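# Stack 96-well plate from nest N1 onto plate in N2

## Task

Lift the 96-well plate out of plate nest N1 and set it down fully nested on top of the plate already in plate nest N2, with its A1 well directly above the lower plate's A1 well. The lower plate has to remain lying flat in N2. The stack must stay in place by itself, without the robot holding it. Finish by releasing the plate and moving the grippers away.

## Robot and tools

Robot: two 7-joint arms, left_arm and right_arm, mounted on one upright column behind the near edge of the table. Each ends in a two-finger gripper. Equal joint angles on both arms give mirrored postures. Never let the arms collide or shove each other hard.

Scene frame: origin at table-top height, 0.07 m behind the centre of the table's near edge. +x points out over the table, +z up, and +y toward the robot's own left, so left_arm works on the +y side. Arm bases: left_arm at (-0.005, +0.031, +0.479), right_arm at (+0.004, -0.031, +0.479), both with quat_wxyz (+0.997, 0, 0, +0.072). The robot faces roughly +x. Viewed from the robots' side, N1 is the left nest and N2 the right one. Each plate has one clipped corner, and that corner holds well A1; use it to match the orientation of the two plates.

Gripper frame: fingers extend along the gripper's +z axis and close along its y axis. end_effector_position is the point midway between the pads when closed, just under 1 cm behind the tips; the tips advance about 17 mm along +z as the fingers close. Reported hand positions can be slightly wrong, especially when an arm is stretched far.

Opening scale: -1 closed to +1 fully open (0.145 m apart). A full close takes at least about 0.5 s. grip_measured in results uses the same scale. To grasp, keep commanding a value clearly lower than grip_measured; the bigger the gap, the tighter the squeeze (roughly 10 N per pad maximum, objects up to about 11 cm wide). Closing fast can squeeze harder and may even force the fingers open.

A command row is always 16 numbers: x, y, z, qw, qx, qy, qz, opening for left_arm, then the same eight for right_arm. x, y, z is an absolute target position in metres in the scene frame; qw, qx, qy, qz is an absolute target orientation in the scene frame, w first. Both arms must be filled in even if only one moves. To hold an arm still, repeat its last reported pose and the desired opening in every call. To keep an orientation steady, reuse one fixed quaternion rather than copying the drifting reported one.

execute_actions(actions): a list of actions; each action is a list of up to 15 rows, each row lasting one 1/30 s control step. If fewer than 15 rows are given, the final row repeats until the action's 15 steps are done (0.5 s per action). An empty list just returns the current state and images. Every control step, the commanded pose is limited to within 70 mm and 16 degrees of the measured pose, so distant targets need several actions; afterwards the arm stops at its last clipped pose. Position has priority over orientation if both cannot be met. A target more than 0.6 m from the gripper's position at the action's start, along any of that gripper's axes, is rejected for both arms; if the first action fails that check or any action is malformed, nothing runs.

move(target, speed, blocking): target is one 16-number row of absolute poses as above. Each gripper follows a straight line to it; all arms finish together, in 0.5 to 10 s (paths longer than 10 s are cut short). speed is the path's top speed in m/s, 0.002 to 0.5, default 0.25; rotation is capped at twice that in rad/s. Openings are applied at the start. Moves do not avoid obstacles or the other arm, grippers may lag, stray or spike above the speed (most near a straightened arm). Faster contact hits harder, and aiming deeper past a surface pushes harder, so approach contacts slowly and aim close. blocking=false returns after 0.5 s while motion continues; then call wait or stop before sending new rows or moves.

wait(seconds): 0 to 10; lets time pass with the last commands held, returns early if a running move ends. stop(): brakes a running move (needs room); fingers keep moving. zoom_image(camera, region): enlarges part of the latest image from cam_low, cam_left_wrist or cam_right_wrist; region is [x0, y0, x1, y1] pixels from the top-left, at most 504x504. Images are 896x504. read_manual(section): returns only licence texts; it moves nothing. finished_scene(scene): ends the scene whose number is passed, after the last command has been held; it is final and reports success.

Results: a state line per arm with position and quaternion; grip_measured; Hand target lines showing where the controller is now driving each gripper; step readings of end_effector_position, with HELD marking steps where an arm's command was held back. A move adds a 'move:' line with its ending (done, off_target, moving, held, fault) and limits (paced = pose was clipped; held = a check blocked some steps, after which the arm may speed up sharply), plus each gripper's distance from its target. If only one arm is named, the other finished normally. 'pose unreachable' means the clearance check altered or blocked that arm's command. FAULT lines mean an arm stopped. Holding loads heats motors: MOTOR HOT appears from 85 °C, and at 100 °C the arm halts with an OVER-TEMPERATURE FAULT until cooled, so avoid long grips.

Avoid: dropping the plate from any real height (a few millimetres is fine), knocking anything off the table, slamming into the plates or nests, disturbing the lower plate in N2, and leaving the stack supported by the gripper. Objects may occasionally be nudged by outside pushes. Release the plate and withdraw before ending the scene.

Each tool is called after "Emit:" in YAML: its name, and indented under it one key for each argument.

## Session

Emit:
execute_actions:
  actions: []

Scene clock: 0.00 s.
left_arm: end_effector_position=(+0.2569, +0.2773, +0.2534) grip_measured=+1.00 end_effector_quat_wxyz=(+0.473, +0.041, +0.759, -0.445) | right_arm: end_effector_position=(+0.3078, +0.2154, +0.3410) grip_measured=+1.00 end_effector_quat_wxyz=(+0.384, -0.334, +0.779, +0.365)
Joint positions: left_arm=[ 0.626  1.253 -1.351  1.233 -1.357  0.061 -1.039  0.145] | right_arm=[ 1.139  0.043 -1.349  1.412 -1.524 -0.408  0.49   0.145]
Joint velocities: left_arm=[-0.033 -0.011  0.017 -0.002 -0.051 -0.007 -0.051  0.   ] | right_arm=[-0.033  0.077  0.002 -0.022  0.007 -0.051 -0.007 -0.   ]
Motor temperatures (°C, as the motors report them): left_arm=[23 21 22 24 23 21 21] | right_arm=[21 22 22 23 21 22 22]
Hand target (left_arm): +0.257, +0.277, +0.253; +0.473, +0.041, +0.759, -0.445
Hand target (right_arm): +0.308, +0.215, +0.341; +0.384, -0.334, +0.779, +0.365

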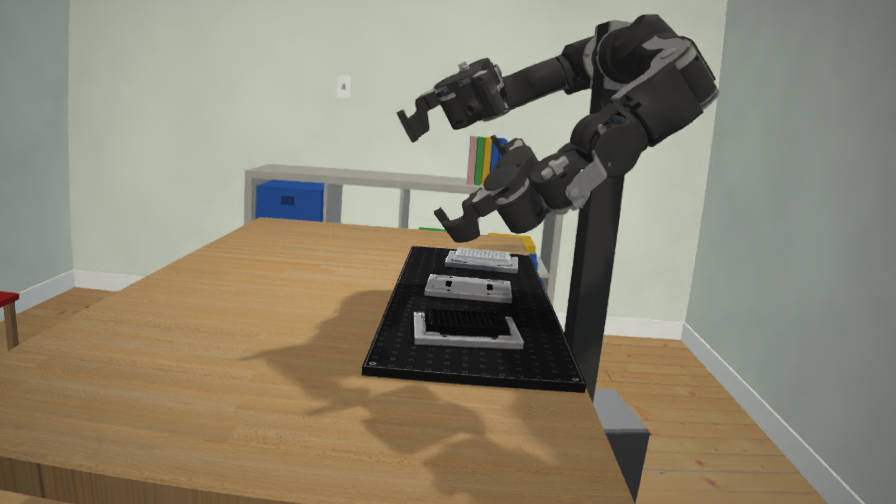

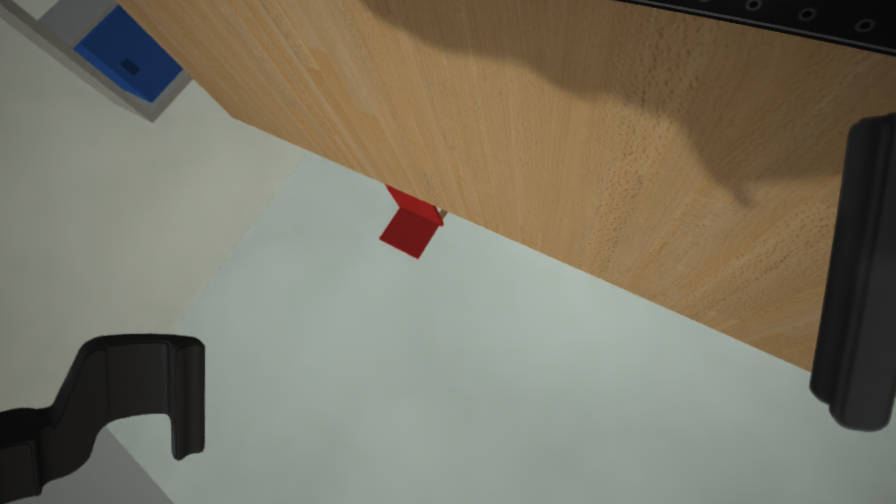

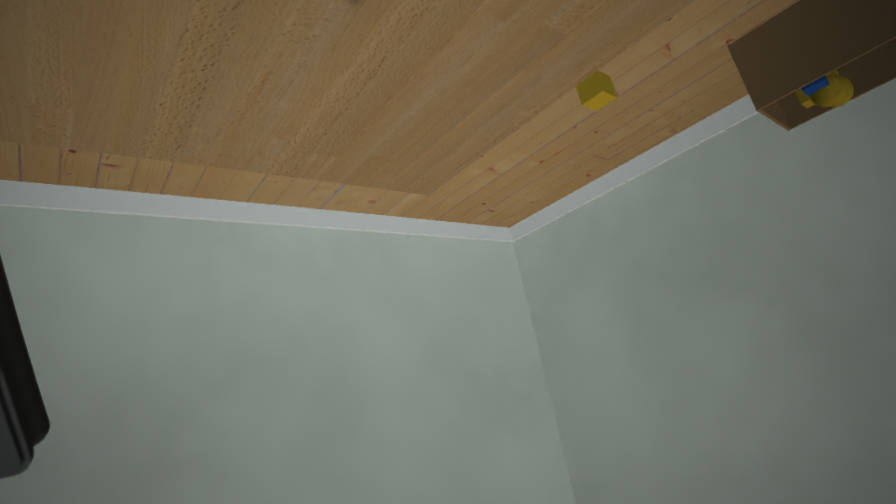

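Emit:
move:
  target: [0.2569,0.2773,0.2534,0.473,0.041,0.759,-0.445,1.0,0.36,-0.15,0.26,0.383,0,0.924,0,0.5]
  speed: 0.2

Scene clock: 82.47 s.
left_arm: end_effector_position=(+0.2569, +0.2773, +0.2534) grip_measured=+1.00 end_effector_quat_wxyz=(+0.473, +0.041, +0.759, -0.445) | right_arm: end_effector_position=(+0.3551, -0.1546, +0.2662) grip_measured=+0.50 end_effector_quat_wxyz=(+0.383, -0.004, +0.924, -0.006)
Joint positions: left_arm=[ 0.626  1.253 -1.351  1.233 -1.357  0.061 -1.039  0.145] | right_arm=[ 0.943  1.107 -1.334  1.988 -1.292 -0.239  1.049  0.112]
Joint velocities: left_arm=[ 0.077  0.055 -0.002 -0.002 -0.051  0.007 -0.051  0.   ] | right_arm=[ 0.033  0.033 -0.002  0.012 -0.007  0.037  0.022 -0.   ]
Motor temperatures (°C, as the motors report them): left_arm=[23 22 23 24 23 21 21] | right_arm=[25 21 24 23 21 22 22]
Hand target (left_arm): +0.257, +0.277, +0.253; +0.473, +0.041, +0.759, -0.445
Hand target (right_arm): +0.354, -0.153, +0.264; +0.380, -0.005, +0.925, -0.003
Off the commanded pose (left_arm): 0.000 m, 0 deg.
Off the commanded pose (right_arm): 0.009 m, 1 deg.
move: off_target (right_arm)

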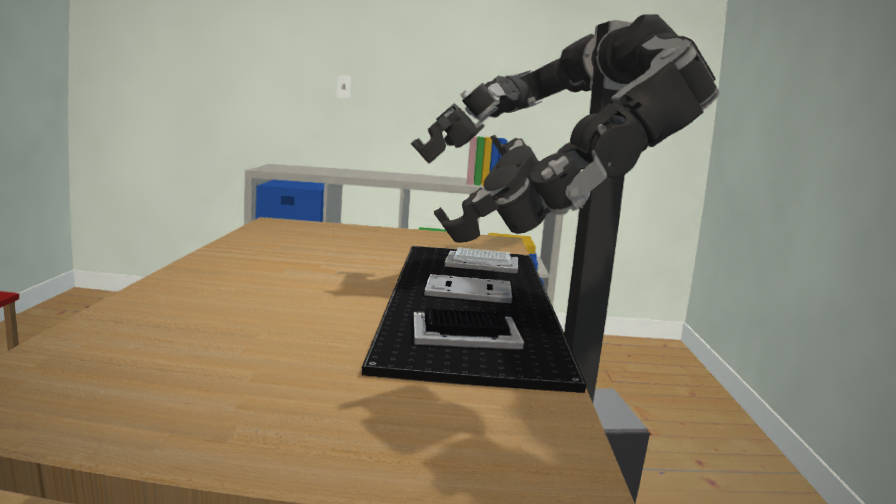

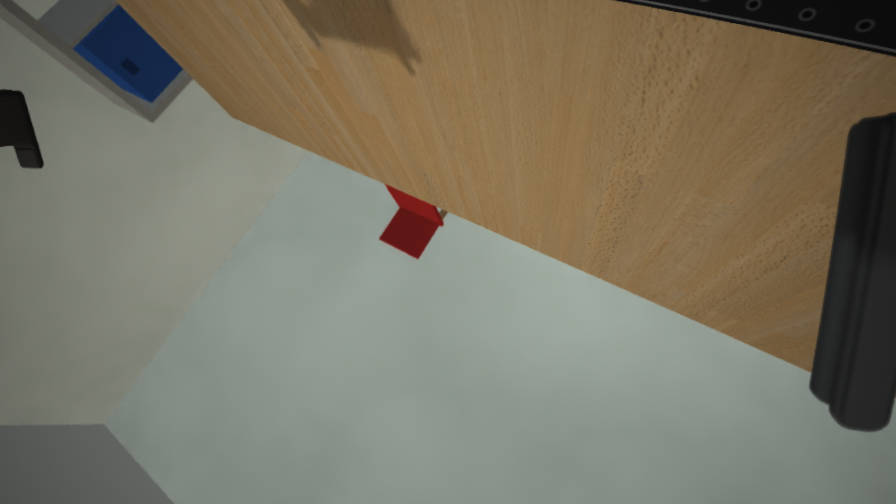

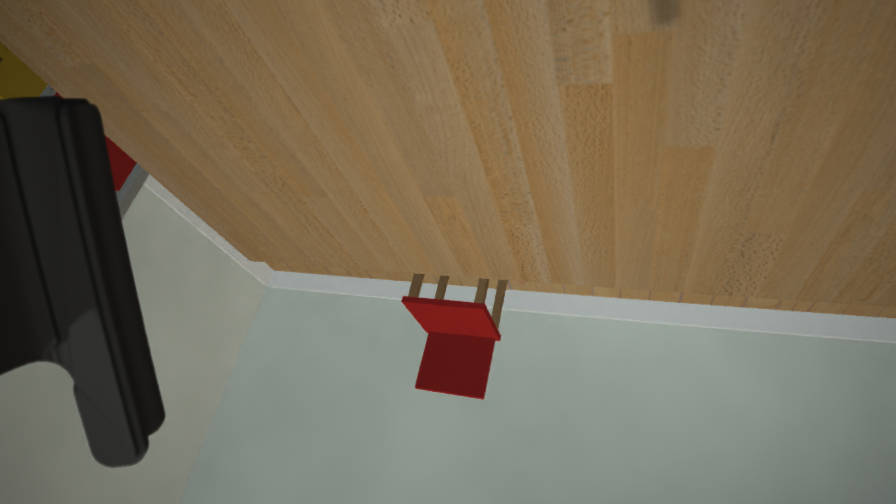

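Emit:
move:
  target: [0.36,0.19,0.26,0.383,0,0.924,0,0.5,0.38,-0.18,0.24,0.271,0.653,0.653,0.271,0.5]
  speed: 0.4

Emit:
move:
  target: [0.38,0.19,0.24,0.271,-0.653,0.653,-0.271,0.5,0.36,-0.19,0.2,0,0.924,0,0.383,0.5]
  speed: 0.4

Scene clock: 91.77 s.
left_arm: end_effector_position=(+0.3614, +0.1886, +0.2632) grip_measured=+0.50 end_effector_quat_wxyz=(+0.386, -0.005, +0.923, -0.007) | right_arm: end_effector_position=(+0.3782, -0.1779, +0.2399) grip_measured=+0.50 end_effector_quat_wxyz=(+0.266, +0.649, +0.661, +0.268)
Joint positions: left_arm=[ 1.048  0.826 -1.354  1.7   -1.392 -0.44   0.803  0.112] | right_arm=[ 0.389  0.906 -0.617  1.793 -0.639  0.676  0.82   0.112]
Joint velocities: left_arm=[-0.055  0.033  0.007  0.002 -0.037 -0.022 -0.007  0.   ] | right_arm=[-0.077  0.011  0.017 -0.017  0.007  0.037  0.022 -0.   ]
Motor temperatures (°C, as the motors report them): left_arm=[24 22 23 24 23 21 21] | right_arm=[24 21 24 23 21 22 22]
Hand target (left_arm): +0.361, +0.190, +0.263; +0.384, -0.005, +0.923, -0.004
Hand target (right_arm): +0.378, -0.178, +0.239; +0.265, +0.651, +0.659, +0.268
Off the commanded pose (left_arm): 0.004 m, 1 deg.
Off the commanded pose (right_arm): 0.003 m, 1 deg.
move: off_target (left_arm)

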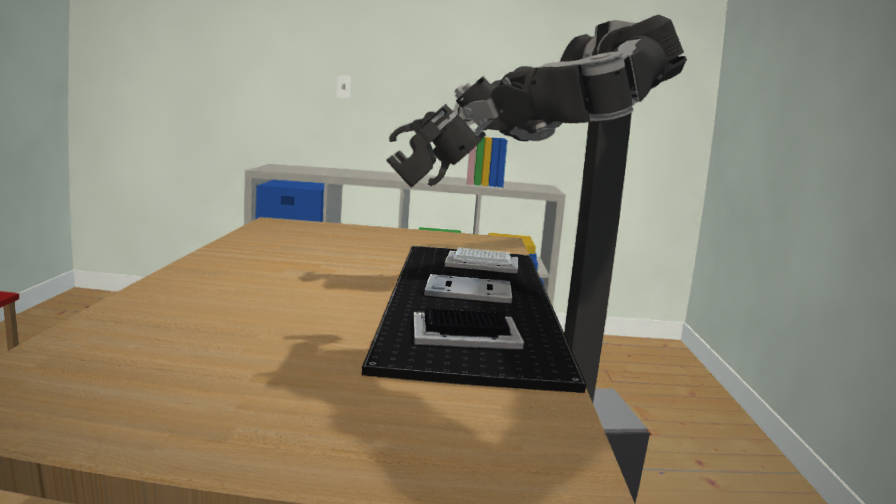

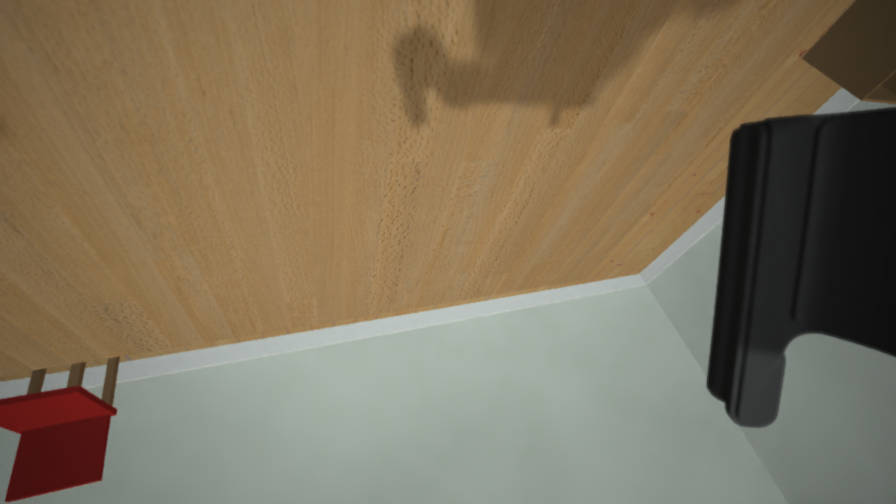

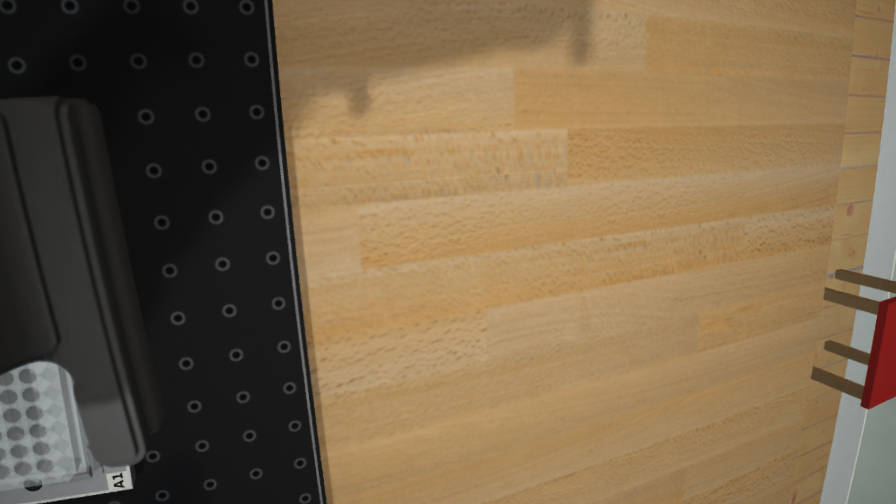

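Scene clock: 94.30 s.
left_arm: end_effector_position=(+0.3792, +0.1941, +0.2400) grip_measured=+0.50 end_effector_quat_wxyz=(+0.275, -0.657, +0.651, -0.263) | right_arm: end_effector_position=(+0.3608, -0.1858, +0.2011) grip_measured=+0.50 end_effector_quat_wxyz=(-0.013, +0.903, +0.035, +0.428)
Joint positions: left_arm=[ 0.608  0.525 -0.686  1.534 -0.896  0.426  0.966  0.112] | right_arm=[ 0.107 -0.161  0.507  1.758 -0.616  0.783  0.673  0.112]
Joint velocities: left_arm=[ 0.011  0.055  0.012  0.022 -0.095 -0.022  0.037 -0.   ] | right_arm=[-0.011  0.055  0.012 -0.007  0.037 -0.007 -0.022 -0.   ]
Motor temperatures (°C, as the motors report them): left_arm=[24 22 23 24 23 21 21] | right_arm=[24 21 24 23 21 22 22]
Hand target (left_arm): +0.379, +0.195, +0.239; -0.275, +0.660, -0.648, +0.264
Hand target (right_arm): +0.360, -0.186, +0.199; -0.012, +0.904, +0.034, +0.426
Off the commanded pose (left_arm): 0.004 m, 1 deg.
Off the commanded pose (right_arm): 0.004 m, 7 deg.
joint sent to its limit (right arm) — the command would take joint 2 (shoulder roll) past its lower limit and joint 6 (wrist pitch) past its upper limit, so those joints were sent only as far as their limits.
move: off_target (left_arm, right_arm)

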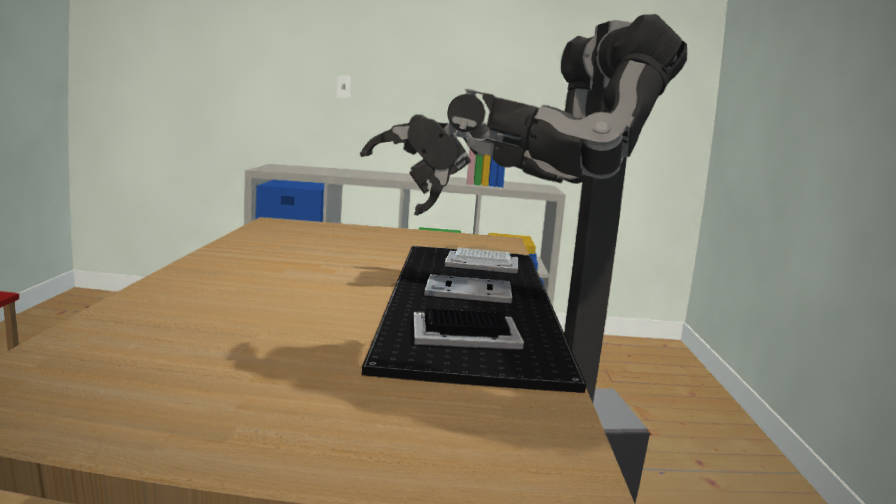

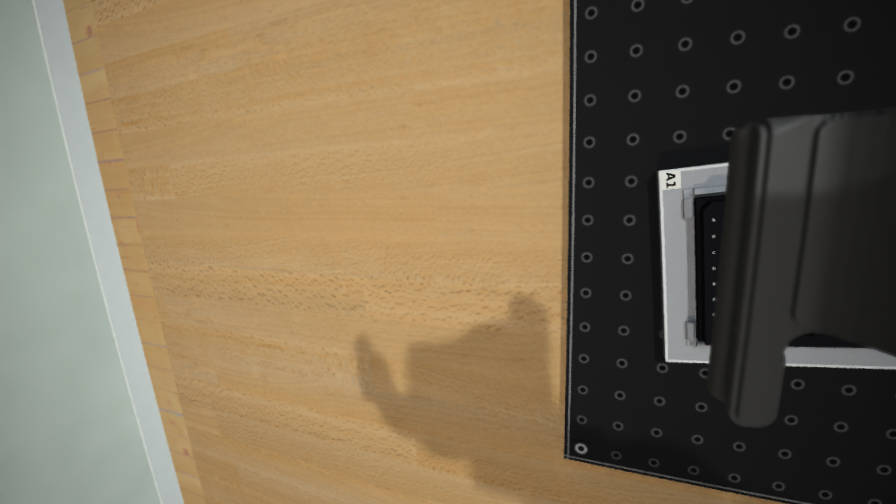

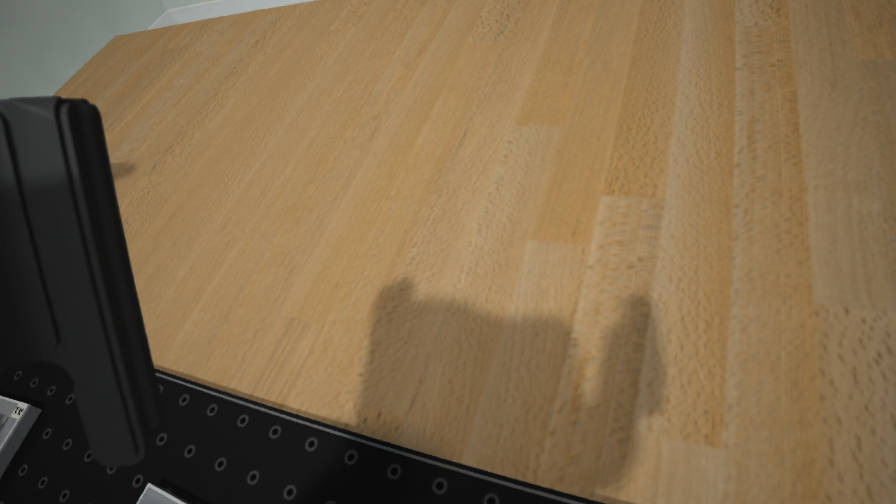

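Emit:
move:
  target: [0.31,0.24,0.14,0.271,-0.653,0.653,-0.271,0.5,0.38,-0.18,0.24,0.271,0.653,0.653,0.271,0.5]
  speed: 0.4

Scene clock: 216.57 s.
left_arm: end_effector_position=(+0.3106, +0.2390, +0.1388) grip_measured=+0.50 end_effector_quat_wxyz=(+0.271, -0.652, +0.656, -0.267) | right_arm: end_effector_position=(+0.3812, -0.1846, +0.2415) grip_measured=+0.50 end_effector_quat_wxyz=(+0.279, +0.657, +0.646, +0.270)
Joint positions: left_arm=[ 0.203  0.657 -0.593  1.467 -0.836  0.247  0.535  0.112] | right_arm=[ 0.278  0.789 -0.418  1.787 -0.828  0.608  0.922  0.112]
Joint velocities: left_arm=[ 0.077  0.011 -0.027  0.002  0.022  0.037 -0.051 -0.   ] | right_arm=[ 0.011 -0.011  0.007  0.012  0.037 -0.007 -0.022  0.   ]
Motor temperatures (°C, as the motors report them): left_arm=[25 21 24 24 23 21 22] | right_arm=[23 21 22 25 21 22 22]
Hand target (left_arm): +0.311, +0.241, +0.139; -0.273, +0.652, -0.655, +0.268
Hand target (right_arm): +0.380, -0.184, +0.240; +0.277, +0.656, +0.649, +0.268
Off the commanded pose (left_arm): 0.002 m, 1 deg.
Off the commanded pose (right_arm): 0.005 m, 1 deg.
move: off_target (right_arm)

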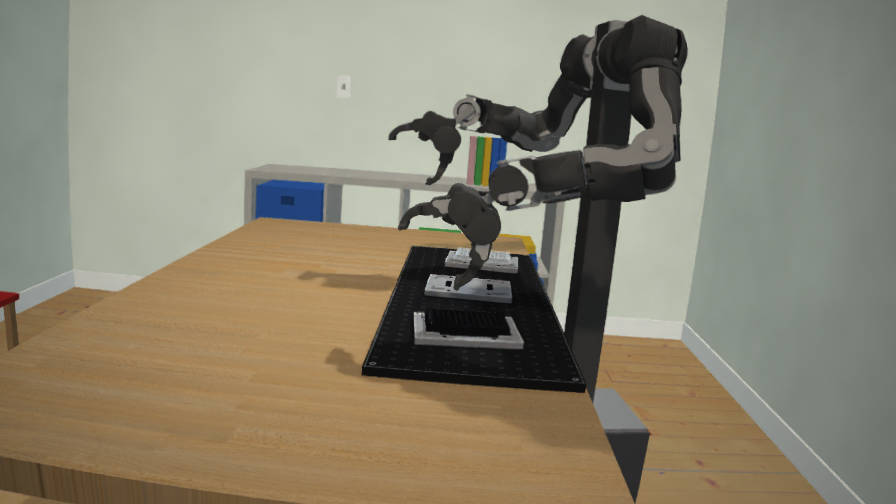

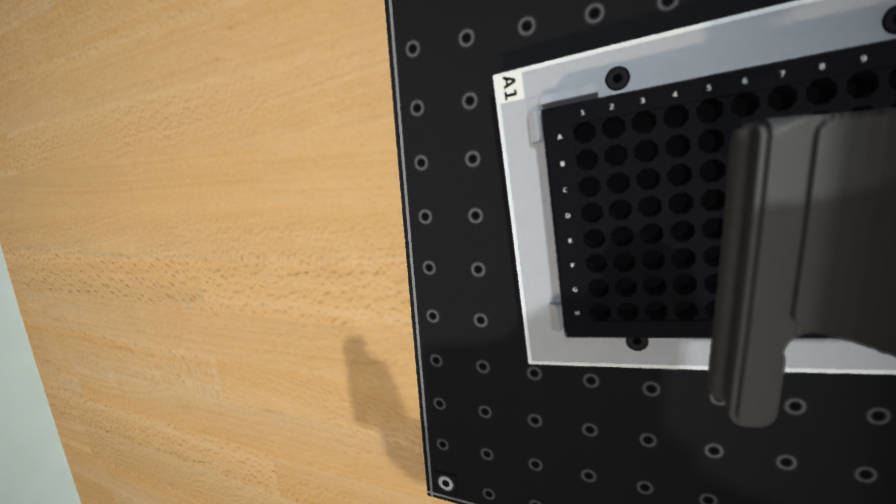

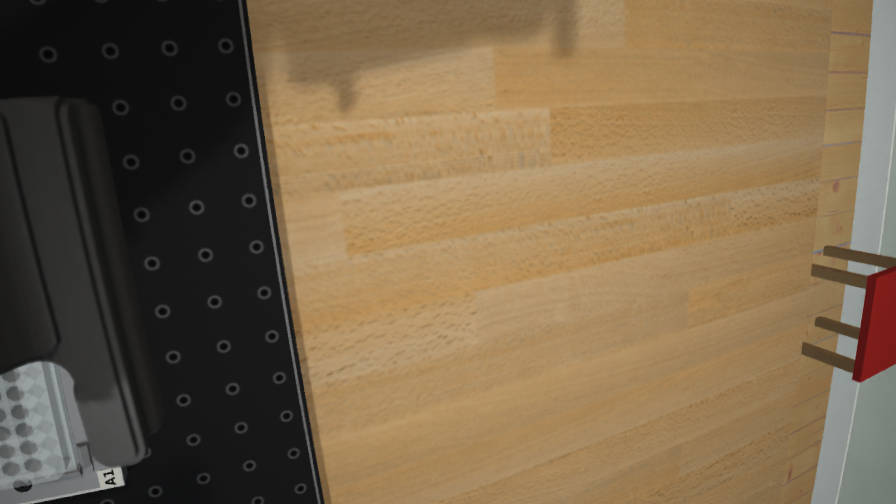

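Emit:
move:
  target: [0.31,0.24,0.14,0,0.924,0,0.383,0.5,0.31,-0.24,0.14,0.271,0.653,0.653,0.271,0.5]
  speed: 0.4

Emit:
move:
  target: [0.26,0.235,0.13,0,0.976,0,0.216,0.5,0.31,-0.24,0.14,0,0.924,0,0.383,0.5]
  speed: 0.4

Scene clock: 233.77 s.
left_arm: end_effector_position=(+0.3039, +0.2422, +0.1343) grip_measured=+0.50 end_effector_quat_wxyz=(-0.000, +0.929, +0.001, +0.369) | right_arm: end_effector_position=(+0.3095, -0.2380, +0.1406) grip_measured=+0.50 end_effector_quat_wxyz=(+0.268, +0.648, +0.660, +0.270)
Joint positions: left_arm=[ 0.077  0.016  0.256  1.467 -0.385  0.712  0.538  0.112] | right_arm=[-0.264  0.78  -0.203  1.66  -0.75   0.329  0.436  0.112]
Joint velocities: left_arm=[-0.033  0.033  0.002  0.002 -0.095 -0.022 -0.007  0.   ] | right_arm=[ 0.055  0.011 -0.007 -0.012 -0.037  0.051  0.037  0.   ]
Motor temperatures (°C, as the motors report them): left_arm=[25 21 23 24 23 21 22] | right_arm=[23 21 22 25 21 22 22]
Hand target (left_arm): +0.305, +0.243, +0.136; -0.002, +0.929, +0.003, +0.370
Hand target (right_arm): +0.309, -0.238, +0.140; +0.268, +0.649, +0.658, +0.272
Off the commanded pose (left_arm): 0.009 m, 2 deg.
Off the commanded pose (right_arm): 0.002 m, 1 deg.
move: off_target (left_arm)

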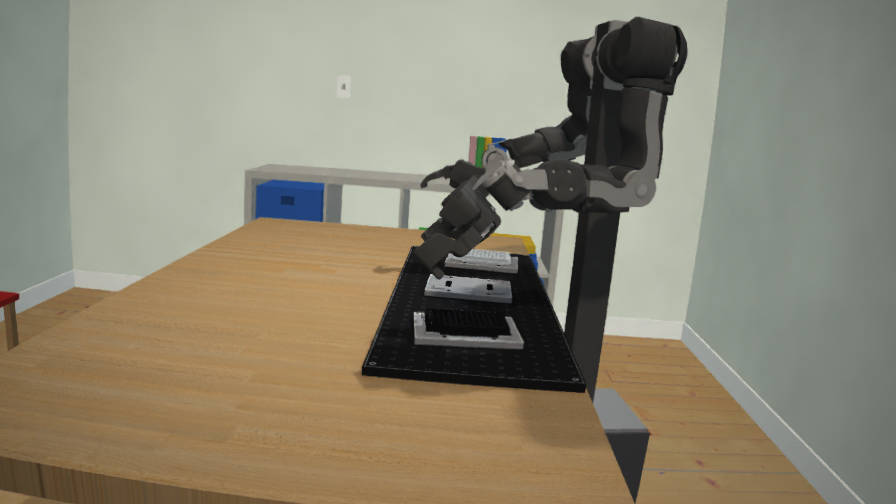

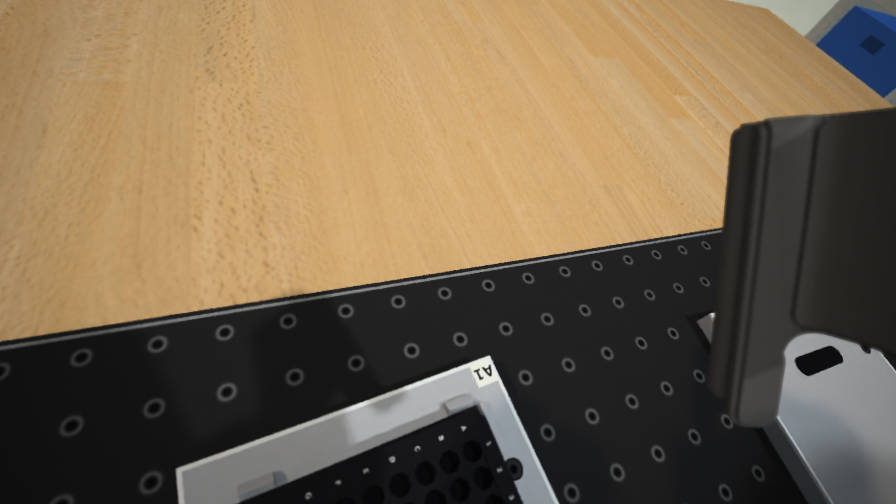

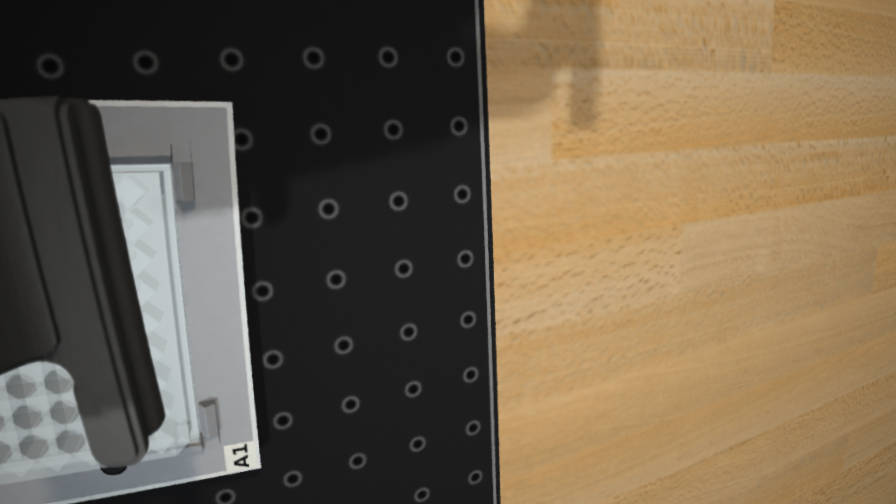

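Scene clock: 236.13 s.
left_arm: end_effector_position=(+0.2592, +0.2349, +0.1284) grip_measured=+0.50 end_effector_quat_wxyz=(+0.013, +0.971, -0.029, +0.237) | right_arm: end_effector_position=(+0.3112, -0.2381, +0.1421) grip_measured=+0.50 end_effector_quat_wxyz=(-0.003, +0.922, +0.003, +0.386)
Joint positions: left_arm=[ 0.121 -0.181  0.475  1.592 -1.127  0.796  1.109  0.112] | right_arm=[-0.142  0.044  0.499  1.658 -0.216  0.704  0.473  0.112]
Joint velocities: left_arm=[ 0.033 -0.055 -0.007 -0.017  0.022 -0.037  0.022  0.   ] | right_arm=[-0.011  0.033 -0.012  0.002  0.022  0.037  0.022 -0.   ]
Motor temperatures (°C, as the motors report them): left_arm=[25 21 23 24 23 21 22] | right_arm=[23 21 22 25 21 22 22]
Hand target (left_arm): +0.259, +0.235, +0.129; +0.014, +0.971, -0.027, +0.238
Hand target (right_arm): +0.310, -0.238, +0.140; -0.005, +0.924, -0.000, +0.383
Off the commanded pose (left_arm): 0.002 m, 4 deg.
Off the commanded pose (right_arm): 0.003 m, 1 deg.
joint sent to its limit (left arm) — the command would take joint 2 (shoulder roll) past its lower limit and joint 6 (wrist pitch) past its upper limit, so those joints were sent only as far as their limits.
move: off_target (left_arm)

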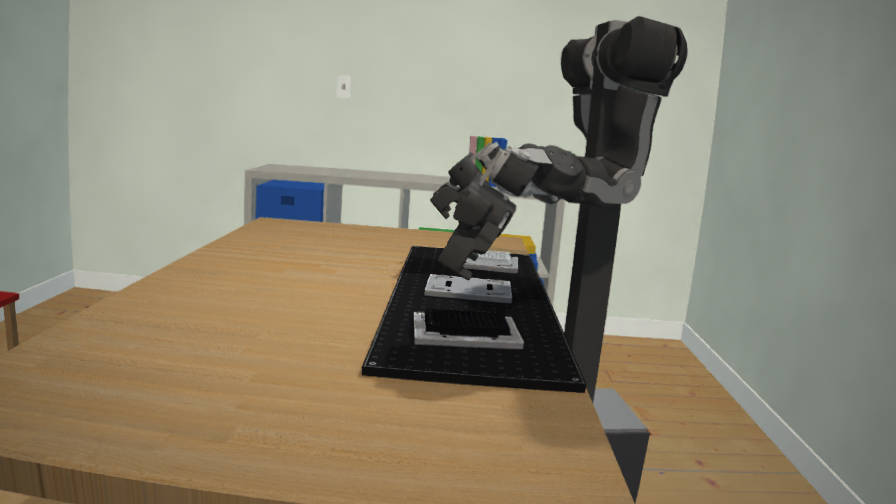

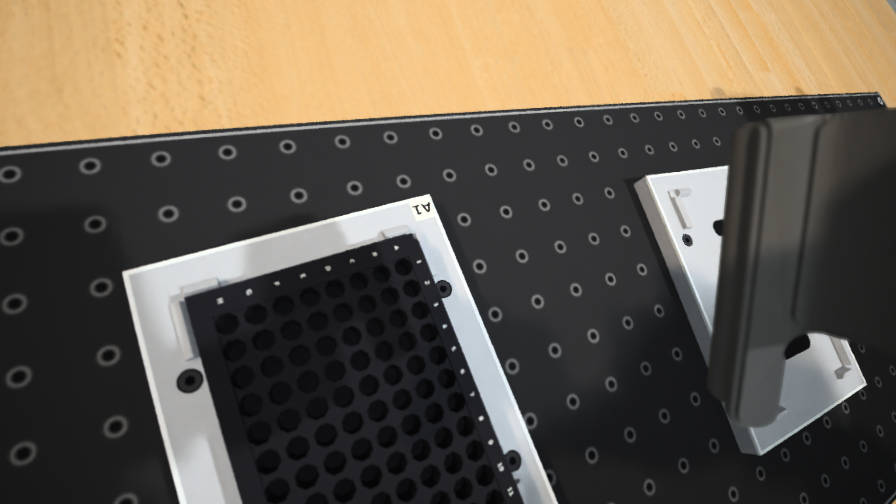

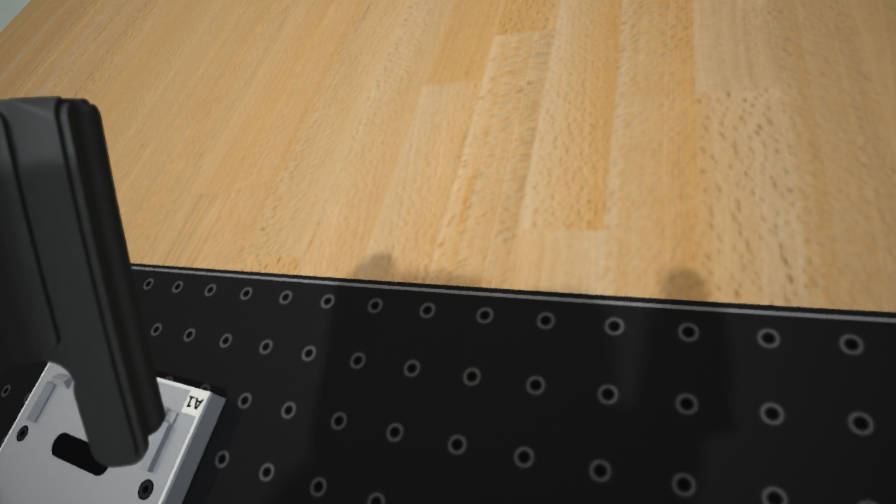

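Emit:
move:
  target: [0.33,0.22,0.17,0.354,0.612,0.612,0.354,0.5,0.33,-0.22,0.17,-0.354,0.612,-0.612,0.354,0.5]
  speed: 0.4

Scene clock: 266.30 s.
left_arm: end_effector_position=(+0.3319, +0.2189, +0.1728) grip_measured=+0.50 end_effector_quat_wxyz=(+0.361, +0.618, +0.601, +0.355) | right_arm: end_effector_position=(+0.3320, -0.2205, +0.1716) grip_measured=+0.50 end_effector_quat_wxyz=(+0.356, -0.608, +0.611, -0.361)
Joint positions: left_arm=[ 0.09  -0.181  0.4    1.507  1.332  0.55  -0.447  0.112] | right_arm=[-0.085 -0.161  0.623  1.682  1.458  0.481 -0.447  0.112]
Joint velocities: left_arm=[ 0.033 -0.033  0.007  0.002  0.066 -0.051 -0.037 -0.   ] | right_arm=[ 0.011 -0.055 -0.007  0.007  0.066 -0.051  0.007 -0.   ]
Motor temperatures (°C, as the motors report them): left_arm=[24 21 23 25 23 21 21] | right_arm=[22 21 22 25 21 22 22]
Hand target (left_arm): +0.331, +0.218, +0.170; +0.359, +0.619, +0.603, +0.351
Hand target (right_arm): +0.331, -0.220, +0.171; -0.353, +0.609, -0.612, +0.359
Off the commanded pose (left_arm): 0.004 m, 2 deg.
Off the commanded pose (right_arm): 0.003 m, 1 deg.
joint sent to its limit (left arm) — the command would take joint 2 (shoulder roll) past its lower limit, so that joint was sent only as far as its limit.
joint sent to its limit (right arm) — the command would take joint 2 (shoulder roll) past its lower limit, so that joint was sent only as far as its limit.
move: off_target (left_arm)

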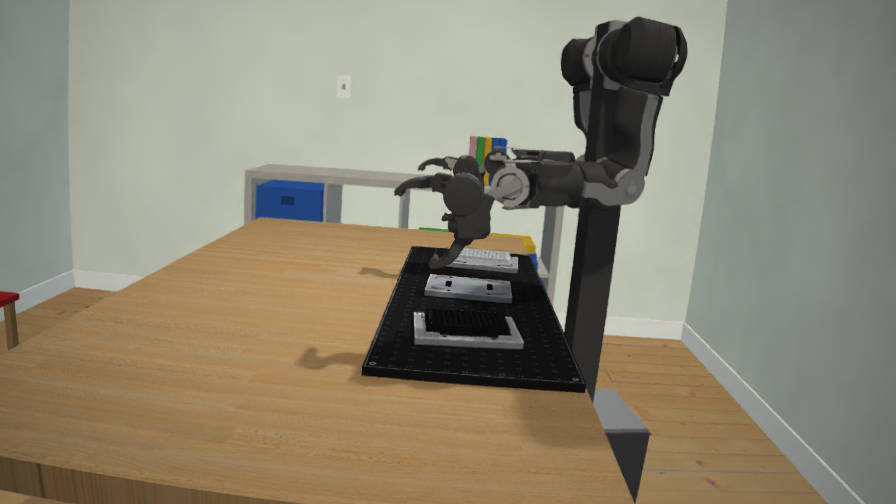

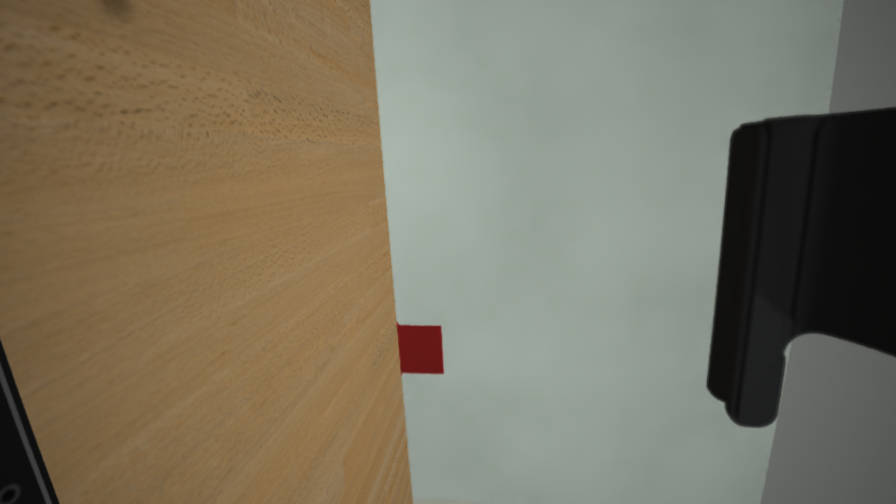

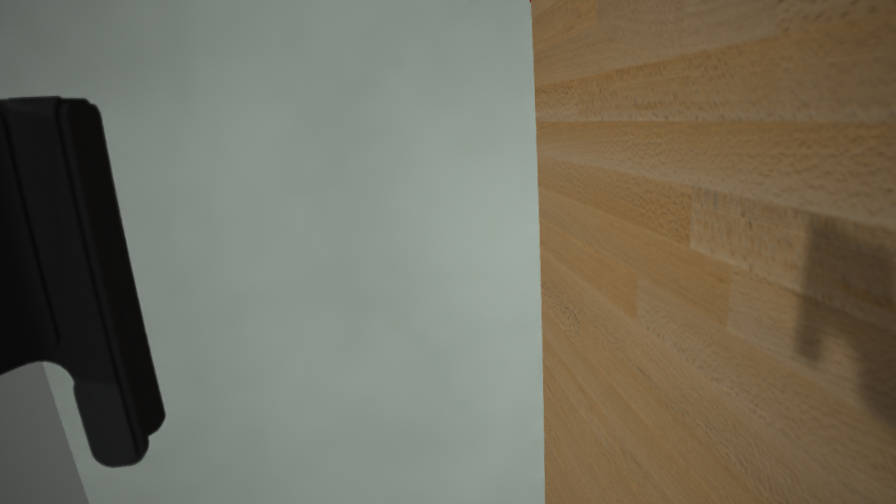

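Emit:
move:
  target: [0.28,0.235,0.13,0,0.966,0,0.259,0.5,0.28,-0.235,0.13,0,0.966,0,0.259,0.5]
  speed: 0.4

Scene clock: 273.83 s.
left_arm: end_effector_position=(+0.2832, +0.2323, +0.1317) grip_measured=+0.50 end_effector_quat_wxyz=(+0.003, +0.965, -0.000, +0.263) | right_arm: end_effector_position=(+0.2803, -0.2363, +0.1303) grip_measured=+0.50 end_effector_quat_wxyz=(-0.005, +0.965, +0.001, +0.261)
Joint positions: left_arm=[ 0.244  0.683 -0.612  1.53   1.079  0.797 -0.417  0.112] | right_arm=[-0.274  0.73  -0.099  1.714  1.061  0.753 -0.423  0.112]
Joint velocities: left_arm=[ 0.033 -0.077  0.007 -0.007  0.022 -0.007 -0.051  0.   ] | right_arm=[ 0.033  0.077 -0.022 -0.022  0.022  0.007  0.037  0.   ]
Motor temperatures (°C, as the motors report them): left_arm=[24 21 23 25 23 21 21] | right_arm=[22 21 22 25 21 22 22]
Hand target (left_arm): +0.284, +0.232, +0.133; +0.001, +0.965, -0.002, +0.264
Hand target (right_arm): +0.280, -0.236, +0.130; -0.002, +0.966, +0.003, +0.260
Off the commanded pose (left_arm): 0.005 m, 1 deg.
Off the commanded pose (right_arm): 0.001 m, 1 deg.
joint sent to its limit (left arm) — the command would take joint 6 (wrist pitch) past its upper limit, so that joint was sent only as far as its limit.
move: off_target (left_arm)

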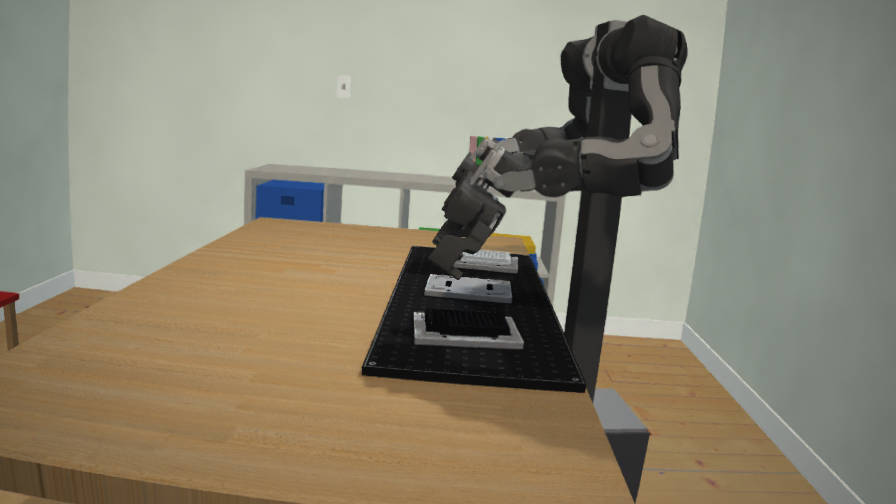

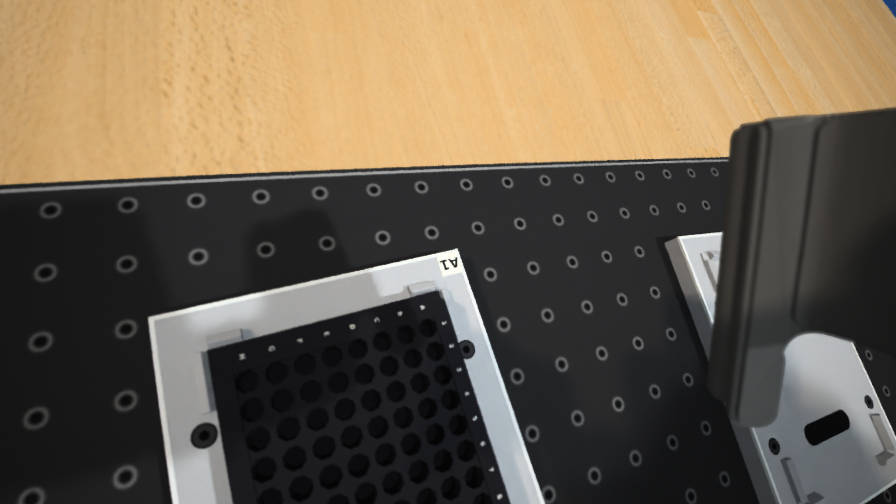

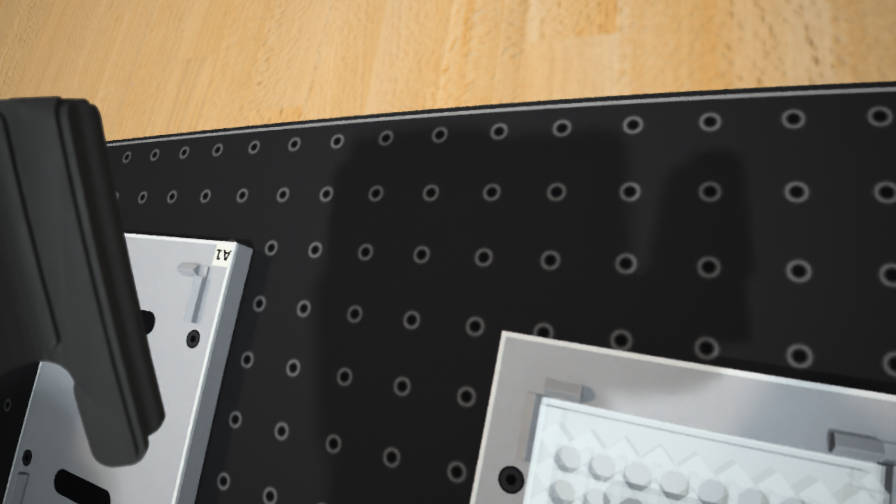

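Emit:
move:
  target: [0.225,0.245,0.125,-0.0076,0.9924,0.0868,0.0868,0.5,0.225,-0.275,0.125,0.0106,0.9887,-0.0865,0.1214,0.5]
  speed: 0.25

Scene clock: 302.80 s.
left_arm: end_effector_position=(+0.2250, +0.2442, +0.1235) grip_measured=+0.50 end_effector_quat_wxyz=(-0.005, +0.986, +0.070, +0.154) | right_arm: end_effector_position=(+0.2254, -0.2752, +0.1249) grip_measured=+0.50 end_effector_quat_wxyz=(+0.009, +0.988, -0.083, +0.131)
Joint positions: left_arm=[ 0.206  0.841 -0.7    1.656  1.558  0.796 -0.766  0.112] | right_arm=[-0.429  0.926 -0.05   1.746  1.554  0.782 -0.672  0.112]
Joint velocities: left_arm=[-0.011  0.011  0.002 -0.002 -0.095  0.007 -0.066 -0.   ] | right_arm=[-0.033 -0.055  0.012  0.002  0.066  0.007  0.037 -0.   ]
Motor temperatures (°C, as the motors report them): left_arm=[25 21 23 25 23 21 21] | right_arm=[22 22 22 25 21 22 22]
Hand target (left_arm): +0.226, +0.244, +0.125; -0.006, +0.985, +0.070, +0.155
Hand target (right_arm): +0.226, -0.275, +0.125; +0.010, +0.988, -0.084, +0.131
Off the commanded pose (left_arm): 0.002 m, 8 deg.
Off the commanded pose (right_arm): 0.000 m, 1 deg.
joint sent to its limit (left arm) — the command would take joint 5 (forearm roll) past its upper limit and joint 6 (wrist pitch) past its upper limit, so those joints were sent only as far as their limits.
joint sent to its limit (right arm) — the command would take joint 5 (forearm roll) past its upper limit and joint 6 (wrist pitch) past its upper limit, so those joints were sent only as far as their limits.
move: off_target (left_arm)

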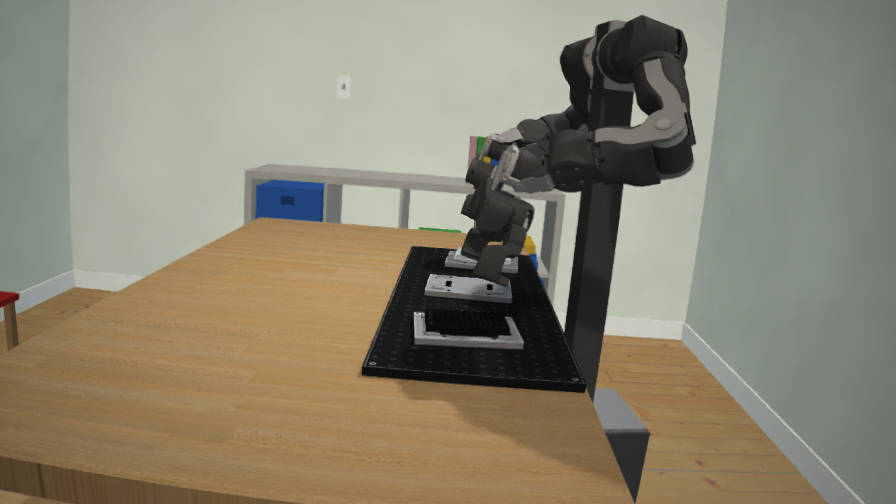

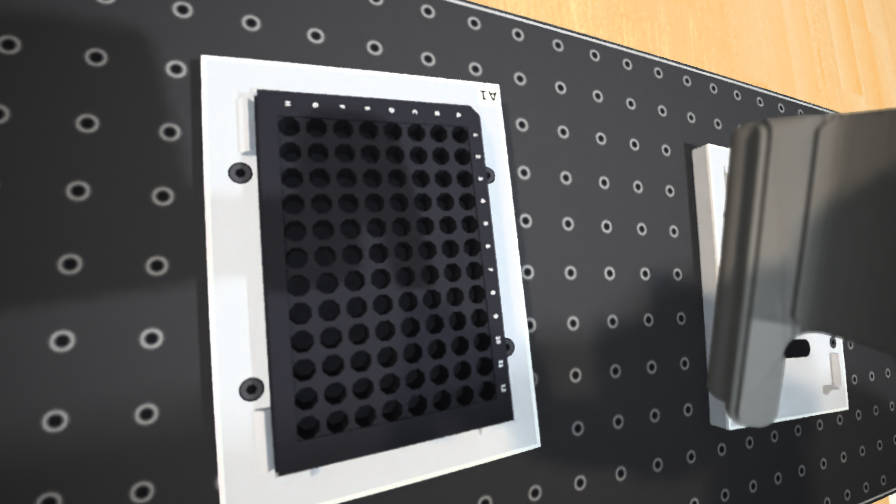

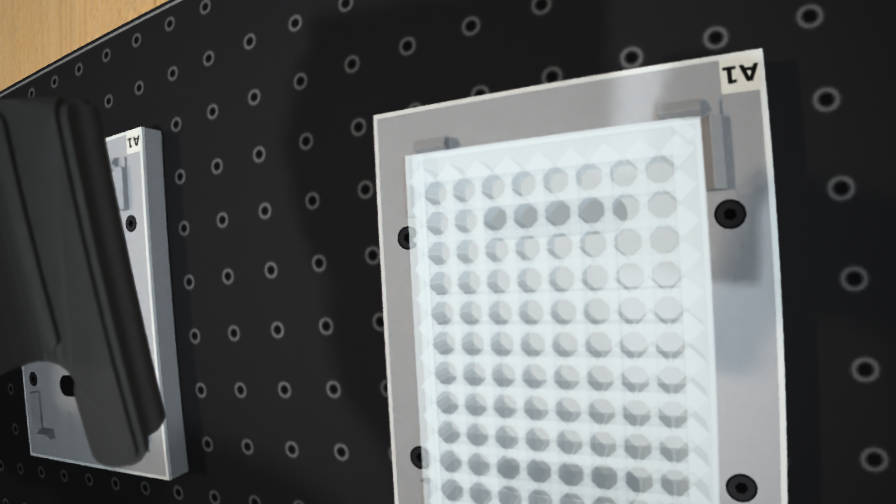

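Emit:
zoom_image:
  camera: "cam_right_wrist"
  region: [370, 40, 800, 282]

Region (370, 40, 800, 282) of cam_right_wrist's 896x504 image, scaled by 1.172, with more detail than that image has; it fills the top 284 rows of this view, and the rest is white.

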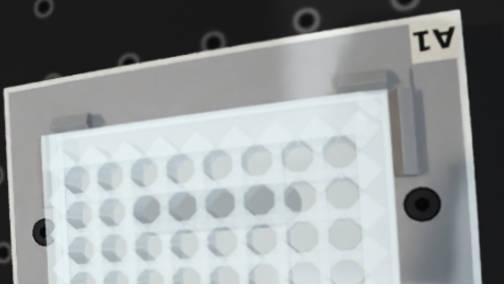

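Emit:
zoom_image:
  camera: "cam_right_wrist"
  region: [640, 90, 760, 200]

Emit:
zoom_image:
  camera: "cam_right_wrist"
  region: [385, 120, 505, 230]

Region (640, 90, 760, 200) of cam_right_wrist's 896x504 image, scaled by 4.200, with more detail than that image has; it fills the top 462 rows of this view, and the rest is white.

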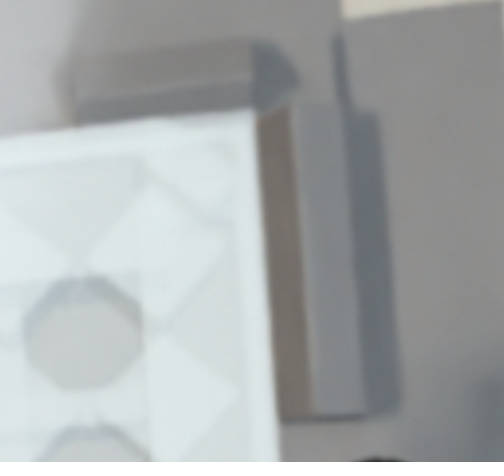

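Region (385, 120, 505, 230) of cam_right_wrist's 896x504 image, scaled by 4.200, with more detail than that image has; it fills the top 462 rows of this view, and the rest is white.

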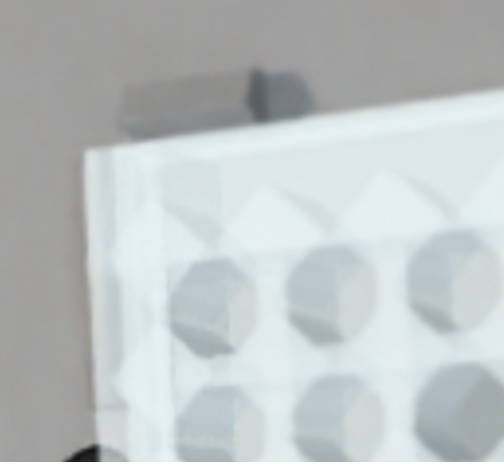

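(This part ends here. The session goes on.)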